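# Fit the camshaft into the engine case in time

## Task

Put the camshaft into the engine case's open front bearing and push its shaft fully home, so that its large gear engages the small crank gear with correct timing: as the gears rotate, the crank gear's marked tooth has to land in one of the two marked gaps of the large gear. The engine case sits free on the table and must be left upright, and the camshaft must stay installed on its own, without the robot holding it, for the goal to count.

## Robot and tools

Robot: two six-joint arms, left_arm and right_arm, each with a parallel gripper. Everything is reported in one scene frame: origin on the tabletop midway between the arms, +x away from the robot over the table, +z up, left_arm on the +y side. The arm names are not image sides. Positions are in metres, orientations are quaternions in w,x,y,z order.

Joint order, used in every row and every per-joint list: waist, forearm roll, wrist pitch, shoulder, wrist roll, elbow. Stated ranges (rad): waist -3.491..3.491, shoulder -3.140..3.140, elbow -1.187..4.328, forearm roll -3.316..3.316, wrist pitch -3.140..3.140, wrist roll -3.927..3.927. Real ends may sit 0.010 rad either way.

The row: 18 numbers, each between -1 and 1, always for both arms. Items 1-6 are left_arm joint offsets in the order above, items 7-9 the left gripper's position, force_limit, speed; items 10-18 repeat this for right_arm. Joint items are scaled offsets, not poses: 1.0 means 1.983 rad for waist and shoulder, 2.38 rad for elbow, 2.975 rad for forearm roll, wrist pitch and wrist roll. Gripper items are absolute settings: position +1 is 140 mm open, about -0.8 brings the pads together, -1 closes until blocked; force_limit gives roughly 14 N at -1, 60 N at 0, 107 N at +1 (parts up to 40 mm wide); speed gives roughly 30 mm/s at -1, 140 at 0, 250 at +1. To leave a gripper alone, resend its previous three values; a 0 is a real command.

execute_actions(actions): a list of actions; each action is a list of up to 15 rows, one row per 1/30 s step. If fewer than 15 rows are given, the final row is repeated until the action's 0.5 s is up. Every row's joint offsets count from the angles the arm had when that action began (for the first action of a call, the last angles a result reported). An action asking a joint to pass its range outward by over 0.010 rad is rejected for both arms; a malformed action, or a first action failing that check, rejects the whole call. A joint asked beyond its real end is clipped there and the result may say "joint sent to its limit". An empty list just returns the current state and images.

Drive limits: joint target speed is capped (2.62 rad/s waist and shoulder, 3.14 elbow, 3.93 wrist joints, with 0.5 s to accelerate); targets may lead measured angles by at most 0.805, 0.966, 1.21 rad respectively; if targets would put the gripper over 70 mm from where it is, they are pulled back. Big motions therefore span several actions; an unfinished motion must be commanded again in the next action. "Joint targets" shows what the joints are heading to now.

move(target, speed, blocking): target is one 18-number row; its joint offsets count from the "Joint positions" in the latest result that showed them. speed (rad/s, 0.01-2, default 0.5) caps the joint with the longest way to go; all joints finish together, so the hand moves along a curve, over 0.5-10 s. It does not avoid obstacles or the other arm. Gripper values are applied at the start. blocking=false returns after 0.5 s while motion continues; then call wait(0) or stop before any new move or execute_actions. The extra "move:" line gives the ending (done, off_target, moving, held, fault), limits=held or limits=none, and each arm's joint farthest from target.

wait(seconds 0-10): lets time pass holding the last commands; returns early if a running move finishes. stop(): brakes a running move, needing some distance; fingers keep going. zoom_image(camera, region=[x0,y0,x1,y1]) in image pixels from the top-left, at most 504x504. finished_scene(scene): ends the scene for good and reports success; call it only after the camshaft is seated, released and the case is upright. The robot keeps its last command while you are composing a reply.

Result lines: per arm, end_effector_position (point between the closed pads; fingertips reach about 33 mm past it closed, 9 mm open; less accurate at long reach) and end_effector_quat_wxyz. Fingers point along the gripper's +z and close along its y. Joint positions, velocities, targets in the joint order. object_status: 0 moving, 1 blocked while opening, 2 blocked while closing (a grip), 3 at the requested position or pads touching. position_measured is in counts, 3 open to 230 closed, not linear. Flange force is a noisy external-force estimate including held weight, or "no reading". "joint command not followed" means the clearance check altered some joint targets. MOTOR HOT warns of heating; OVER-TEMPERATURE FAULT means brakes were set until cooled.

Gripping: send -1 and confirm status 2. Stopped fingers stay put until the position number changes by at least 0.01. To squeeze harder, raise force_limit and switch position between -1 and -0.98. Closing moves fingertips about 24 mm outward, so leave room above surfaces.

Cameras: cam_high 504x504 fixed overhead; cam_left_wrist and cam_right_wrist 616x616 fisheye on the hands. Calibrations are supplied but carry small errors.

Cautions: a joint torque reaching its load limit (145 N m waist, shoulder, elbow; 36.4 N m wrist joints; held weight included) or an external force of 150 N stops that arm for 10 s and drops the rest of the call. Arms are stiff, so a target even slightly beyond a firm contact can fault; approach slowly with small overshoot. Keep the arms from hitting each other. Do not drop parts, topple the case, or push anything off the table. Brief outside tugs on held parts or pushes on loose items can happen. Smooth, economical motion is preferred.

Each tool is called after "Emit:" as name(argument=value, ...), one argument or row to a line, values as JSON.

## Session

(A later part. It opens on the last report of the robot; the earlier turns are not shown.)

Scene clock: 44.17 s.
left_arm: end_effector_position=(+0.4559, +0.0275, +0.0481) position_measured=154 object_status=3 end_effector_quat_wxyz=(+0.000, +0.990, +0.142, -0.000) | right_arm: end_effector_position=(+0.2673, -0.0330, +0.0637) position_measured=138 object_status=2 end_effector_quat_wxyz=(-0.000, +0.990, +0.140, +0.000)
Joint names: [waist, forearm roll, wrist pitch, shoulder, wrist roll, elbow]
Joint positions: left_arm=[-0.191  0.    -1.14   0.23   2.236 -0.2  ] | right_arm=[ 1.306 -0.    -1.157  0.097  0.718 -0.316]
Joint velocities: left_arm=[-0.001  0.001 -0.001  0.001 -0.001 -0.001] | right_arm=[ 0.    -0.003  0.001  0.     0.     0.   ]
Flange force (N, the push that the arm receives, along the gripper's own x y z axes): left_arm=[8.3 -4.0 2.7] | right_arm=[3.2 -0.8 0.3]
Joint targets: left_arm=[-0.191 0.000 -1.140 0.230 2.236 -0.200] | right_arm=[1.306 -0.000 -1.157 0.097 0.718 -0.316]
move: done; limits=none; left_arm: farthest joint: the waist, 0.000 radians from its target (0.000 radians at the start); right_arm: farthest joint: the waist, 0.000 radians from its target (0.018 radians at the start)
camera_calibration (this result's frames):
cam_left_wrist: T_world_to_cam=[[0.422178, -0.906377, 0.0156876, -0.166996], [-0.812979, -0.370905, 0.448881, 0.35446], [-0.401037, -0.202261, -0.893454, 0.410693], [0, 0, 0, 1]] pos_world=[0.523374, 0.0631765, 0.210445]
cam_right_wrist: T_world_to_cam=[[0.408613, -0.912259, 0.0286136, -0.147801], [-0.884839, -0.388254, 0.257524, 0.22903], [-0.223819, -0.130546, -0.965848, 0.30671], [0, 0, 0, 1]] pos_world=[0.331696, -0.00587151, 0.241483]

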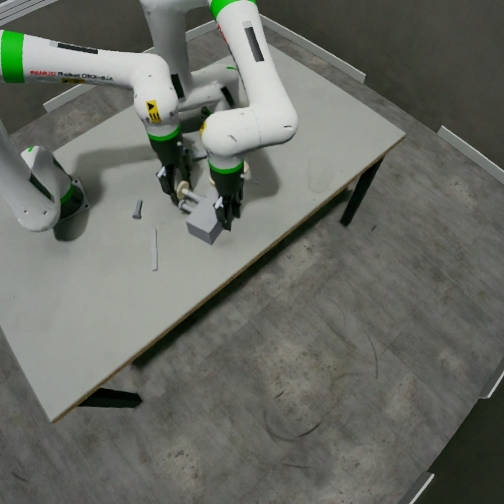

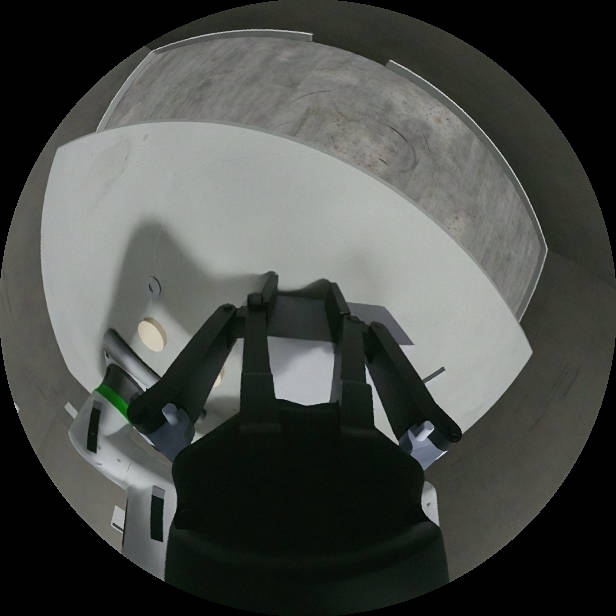

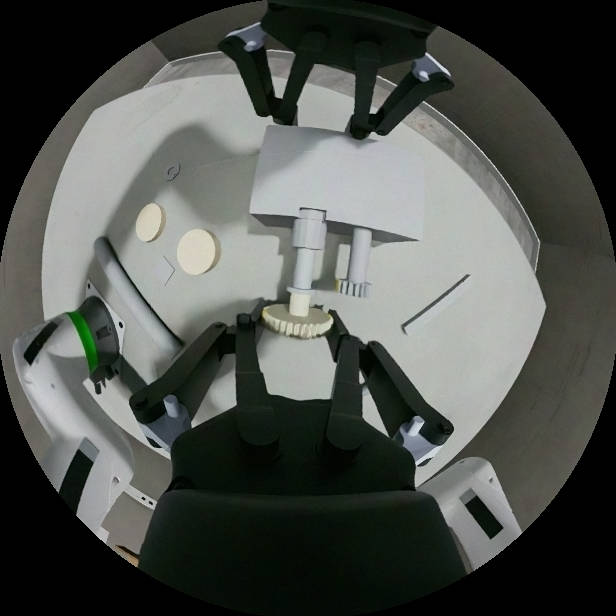

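Smooth. 8mm more, release, retreat to inspect.

Emit:
move(
  target=[0,0,0,0,0,0,-0.2,0,0, -0.007,0,-0.0006,0.0084,0.0047,0.0077,-1,1,-1],
  speed=0.015,
)

Emit:
move(
  target=[0,0,0,0,0,0,-0.2,0,0, 0,0,0,0,0,0,0.15,0,-1],
)

Emit:
move(
  target=[0,0,0,0,0,0,-0.2,0,0, 0.028,0,0.0015,-0.032,-0.0187,-0.0285,0.15,0,-1],
  speed=0.1,
)

Emit:
move(
  target=[0,0,0,0,0,0,-0.2,0,0, 0.15,0,-0.005,-0.13,-0.1,-0.102,0.15,0,-1],
  speed=0.4,
)

Emit:
zoom_image(
  camera="cam_right_wrist",
  region=[260,90,420,250],
)

Scene clock: 45.90 s.
left_arm: end_effector_position=(+0.4559, +0.0275, +0.0481) position_measured=154 object_status=3 end_effector_quat_wxyz=(+0.000, +0.990, +0.142, -0.000) | right_arm: end_effector_position=(+0.2749, -0.0309, +0.0636) position_measured=138 object_status=2 end_effector_quat_wxyz=(-0.000, +0.990, +0.140, +0.000)
Joint names: [waist, forearm roll, wrist pitch, shoulder, wrist roll, elbow]
Joint positions: left_arm=[-0.191  0.    -1.14   0.23   2.236 -0.2  ] | right_arm=[ 1.292 -0.    -1.158  0.114  0.732 -0.298]
Joint velocities: left_arm=[-0.001  0.001 -0.001  0.     0.     0.001] | right_arm=[-0.    -0.     0.     0.    -0.001  0.   ]
Flange force (N, the push that the arm receives, along the gripper's own x y z axes): left_arm=[15.6 -0.9 9.3] | right_arm=[-19.4 -4.3 1.8]
Joint targets: left_arm=[-0.191 0.000 -1.140 0.230 2.236 -0.200] | right_arm=[1.292 -0.000 -1.158 0.114 0.732 -0.298]
move: done; limits=none; left_arm: farthest joint: the waist, 0.000 radians from its target (0.000 radians at the start); right_arm: farthest joint: the waist, 0.000 radians from its target (0.014 radians at the start)
camera_calibration (this result's frames):
cam_left_wrist: T_world_to_cam=[[0.422194, -0.906369, 0.015753, -0.16703], [-0.81301, -0.370906, 0.448826, 0.354496], [-0.400959, -0.202299, -0.893481, 0.410669], [0, 0, 0, 1]] pos_world=[0.523389, 0.0631714, 0.210449]
cam_right_wrist: T_world_to_cam=[[0.408668, -0.912234, 0.0286186, -0.149015], [-0.884765, -0.388276, 0.257746, 0.236617], [-0.224013, -0.130653, -0.965789, 0.308663], [0, 0, 0, 1]] pos_world=[0.339393, -0.00373576, 0.241381]

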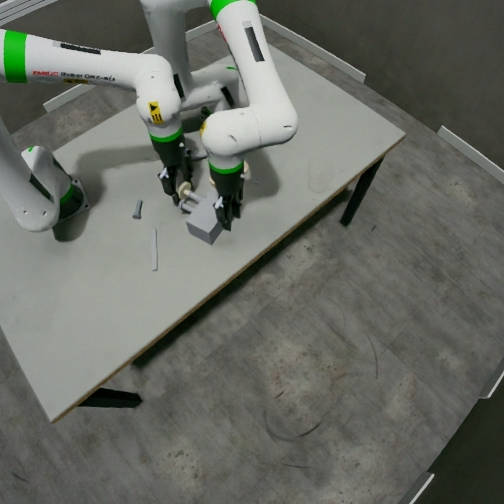

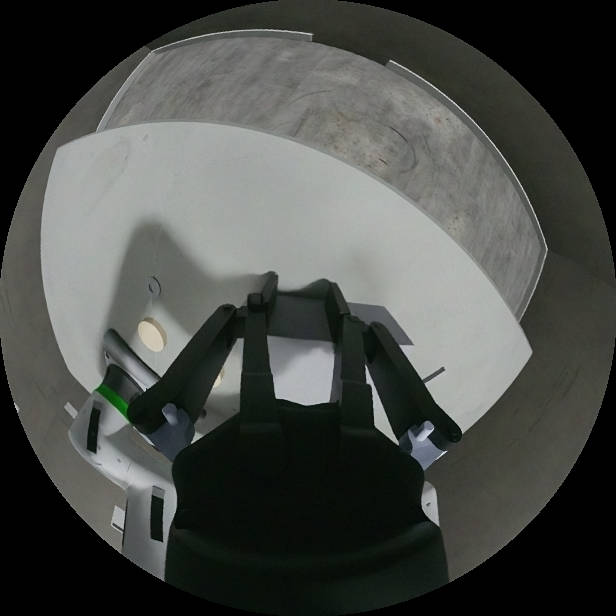

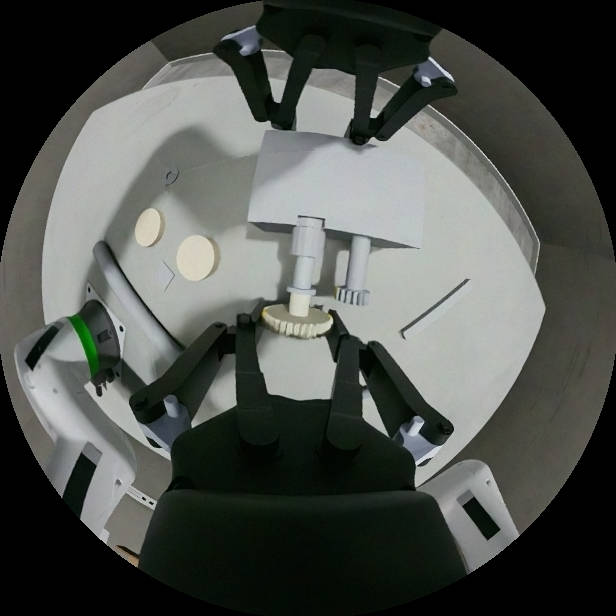

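Scene clock: 46.70 s.
left_arm: end_effector_position=(+0.4559, +0.0275, +0.0481) position_measured=154 object_status=3 end_effector_quat_wxyz=(+0.000, +0.990, +0.142, -0.000) | right_arm: end_effector_position=(+0.2750, -0.0309, +0.0636) position_measured=110 object_status=0 end_effector_quat_wxyz=(-0.000, +0.990, +0.140, +0.000)
Joint names: [waist, forearm roll, wrist pitch, shoulder, wrist roll, elbow]
Joint positions: left_arm=[-0.191  0.    -1.14   0.23   2.236 -0.2  ] | right_arm=[ 1.292 -0.    -1.158  0.114  0.732 -0.298]
Joint velocities: left_arm=[0.001 0.    0.    0.    0.001 0.   ] | right_arm=[ 0.002 -0.002 -0.002  0.     0.001 -0.   ]
Flange force (N, the push that the arm receives, along the gripper's own x y z axes): left_arm=[6.5 -2.1 4.3] | right_arm=[0.9 -1.9 -2.7]
Joint targets: left_arm=[-0.191 0.000 -1.140 0.230 2.236 -0.200] | right_arm=[1.292 -0.000 -1.158 0.114 0.732 -0.298]
move: done; limits=none; left_arm: farthest joint: the waist, 0.000 radians from its target (0.000 radians at the start); right_arm: farthest joint: the waist, 0.000 radians from its target (0.000 radians at the start)
camera_calibration (this result's frames):
cam_left_wrist: T_world_to_cam=[[0.422194, -0.906369, 0.0157221, -0.167018], [-0.812992, -0.370913, 0.448852, 0.354478], [-0.400994, -0.202285, -0.893468, 0.41068], [0, 0, 0, 1]] pos_world=[0.523381, 0.0631744, 0.210447]
cam_right_wrist: T_world_to_cam=[[0.408602, -0.912264, 0.0286267, -0.149029], [-0.884792, -0.388209, 0.257755, 0.23664], [-0.224028, -0.130648, -0.965786, 0.308664], [0, 0, 0, 1]] pos_world=[0.33942, -0.00376189, 0.241374]

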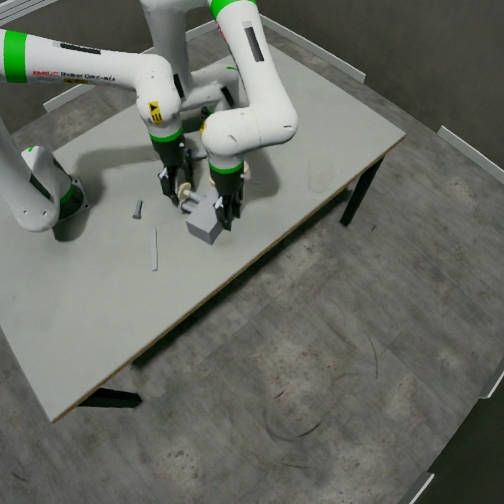

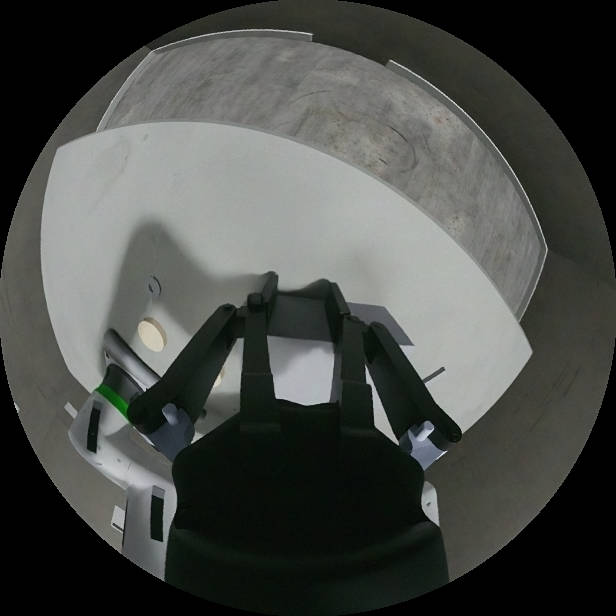

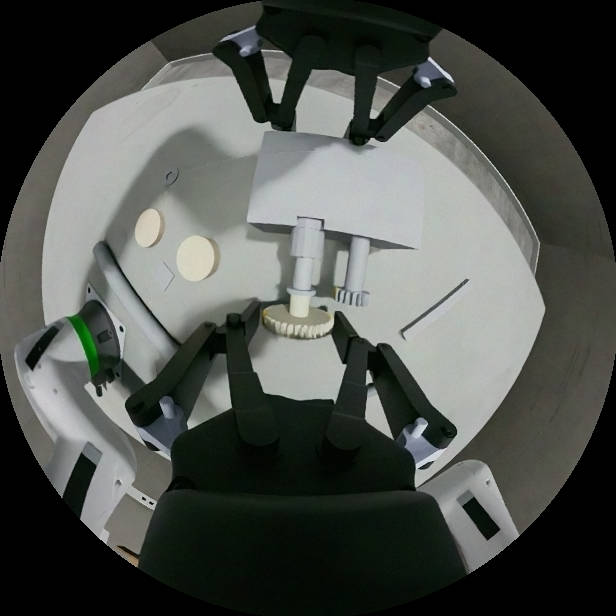

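Scene clock: 47.63 s.
left_arm: end_effector_position=(+0.4559, +0.0275, +0.0481) position_measured=154 object_status=3 end_effector_quat_wxyz=(+0.000, +0.990, +0.142, -0.000) | right_arm: end_effector_position=(+0.2453, -0.0389, +0.0641) position_measured=110 object_status=3 end_effector_quat_wxyz=(-0.000, +0.990, +0.140, +0.000)
Joint names: [waist, forearm roll, wrist pitch, shoulder, wrist roll, elbow]
Joint positions: left_arm=[-0.191  0.    -1.14   0.23   2.236 -0.2  ] | right_arm=[ 1.348 -0.    -1.154  0.051  0.676 -0.366]
Joint velocities: left_arm=[-0.002 -0.    -0.     0.001  0.     0.001] | right_arm=[ 0.001  0.002  0.    -0.    -0.001 -0.   ]
Flange force (N, the push that the arm receives, along the gripper's own x y z axes): left_arm=[5.7 -4.9 4.6] | right_arm=[3.6 0.3 -1.7]
Joint targets: left_arm=[-0.191 0.000 -1.140 0.230 2.236 -0.200] | right_arm=[1.348 -0.000 -1.154 0.050 0.676 -0.366]
move: done; limits=none; left_arm: farthest joint: the waist, 0.000 radians from its target (0.000 radians at the start); right_arm: farthest joint: the waist, 0.000 radians from its target (0.055 radians at the start)
camera_calibration (this result's frames):
cam_left_wrist: T_world_to_cam=[[0.422194, -0.906369, 0.0157297, -0.167021], [-0.812996, -0.370911, 0.448845, 0.354482], [-0.400985, -0.202288, -0.893471, 0.410677], [0, 0, 0, 1]] pos_world=[0.523383, 0.0631737, 0.210448]
cam_right_wrist: T_world_to_cam=[[0.40849, -0.912317, 0.0285274, -0.144154], [-0.884836, -0.388126, 0.257729, 0.207252], [-0.224058, -0.130522, -0.965796, 0.301405], [0, 0, 0, 1]] pos_world=[0.309802, -0.0117341, 0.241793]

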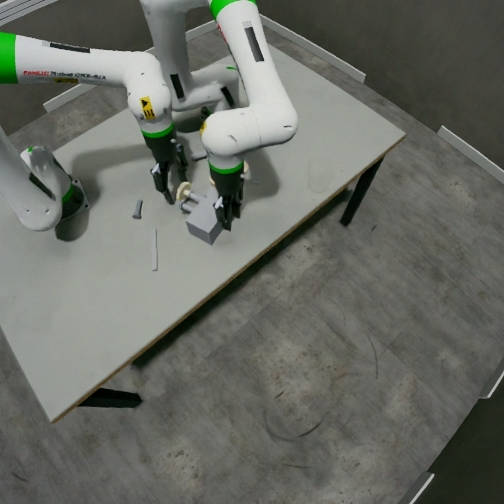

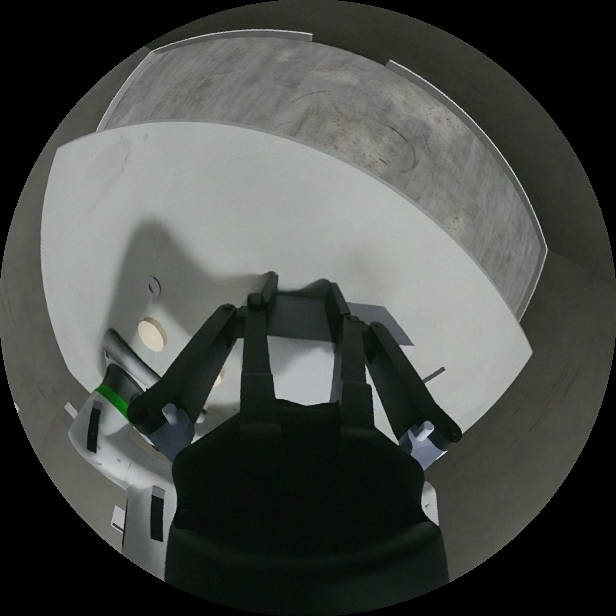

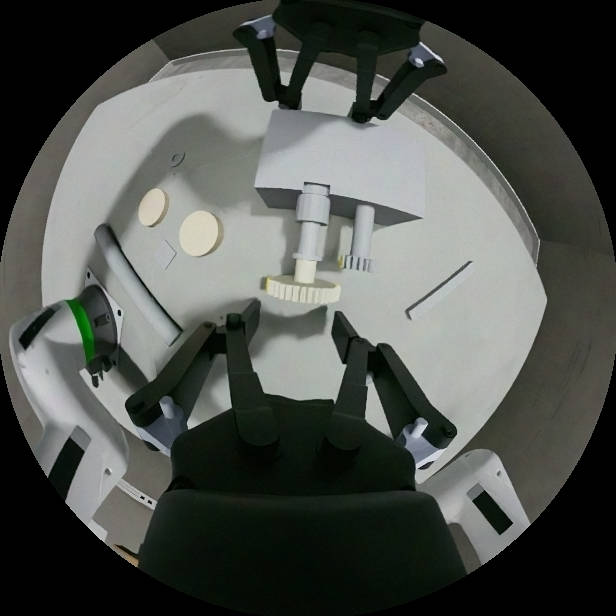

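Scene clock: 48.77 s.
left_arm: end_effector_position=(+0.4559, +0.0275, +0.0481) position_measured=154 object_status=3 end_effector_quat_wxyz=(+0.000, +0.990, +0.142, -0.000) | right_arm: end_effector_position=(+0.1257, -0.0735, +0.0617) position_measured=110 object_status=3 end_effector_quat_wxyz=(-0.000, +0.990, +0.140, -0.000)
Joint names: [waist, forearm roll, wrist pitch, shoulder, wrist roll, elbow]
Joint positions: left_arm=[-0.191  0.    -1.14   0.23   2.236 -0.2  ] | right_arm=[ 1.645 -0.    -1.169 -0.207  0.379 -0.608]
Joint velocities: left_arm=[ 0.     0.     0.     0.    -0.     0.001] | right_arm=[ 0.     0.002 -0.001 -0.     0.    -0.   ]
Flange force (N, the push that the arm receives, along the gripper's own x y z axes): left_arm=[4.4 -8.2 2.1] | right_arm=[0.5 0.3 -1.7]
Joint targets: left_arm=[-0.191 0.000 -1.140 0.230 2.236 -0.200] | right_arm=[1.645 -0.000 -1.169 -0.207 0.379 -0.608]
move: done; limits=none; left_arm: farthest joint: the waist, 0.000 radians from its target (0.000 radians at the start); right_arm: farthest joint: the waist, 0.000 radians from its target (0.298 radians at the start)
camera_calibration (this result's frames):
cam_left_wrist: T_world_to_cam=[[0.422194, -0.906369, 0.0157297, -0.167021], [-0.812996, -0.370911, 0.448845, 0.354482], [-0.400985, -0.202288, -0.893471, 0.410677], [0, 0, 0, 1]] pos_world=[0.523383, 0.0631737, 0.210447]
cam_right_wrist: T_world_to_cam=[[0.408476, -0.91233, 0.0283089, -0.126743], [-0.88479, -0.388145, 0.257858, 0.0885093], [-0.224264, -0.130376, -0.965768, 0.267882], [0, 0, 0, 1]] pos_world=[0.19016, -0.0463517, 0.239477]

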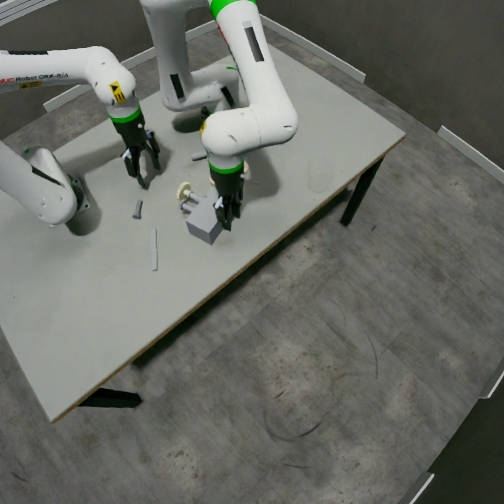

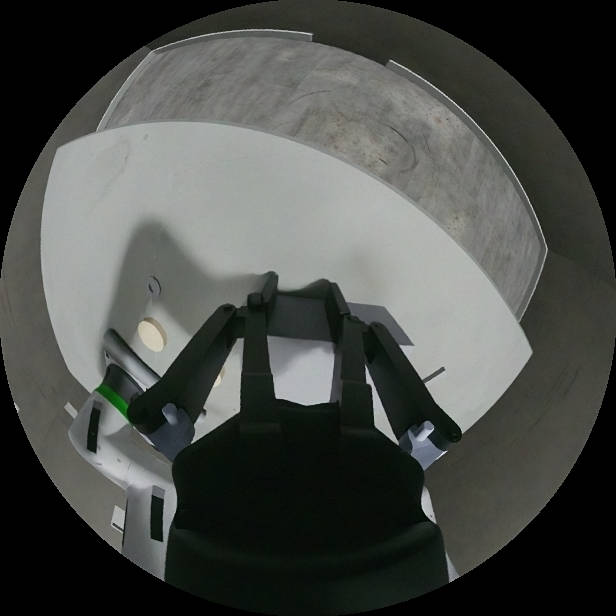

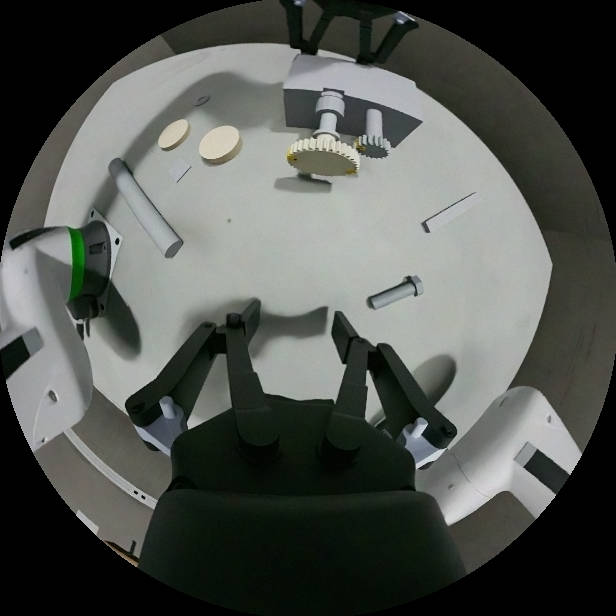

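Region (260, 90, 420, 250) of cam_right_wrist's 616x616 image, scaled by 3.150, with more detail than that image has.

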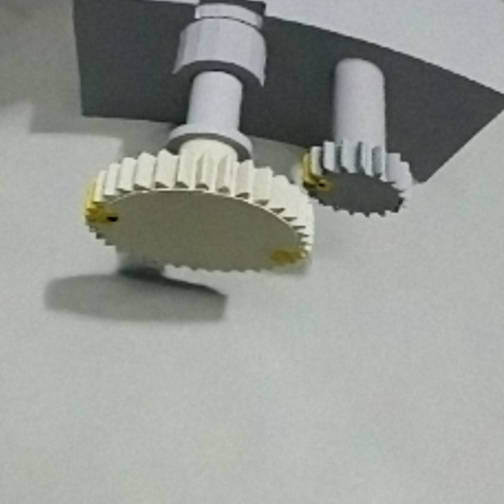

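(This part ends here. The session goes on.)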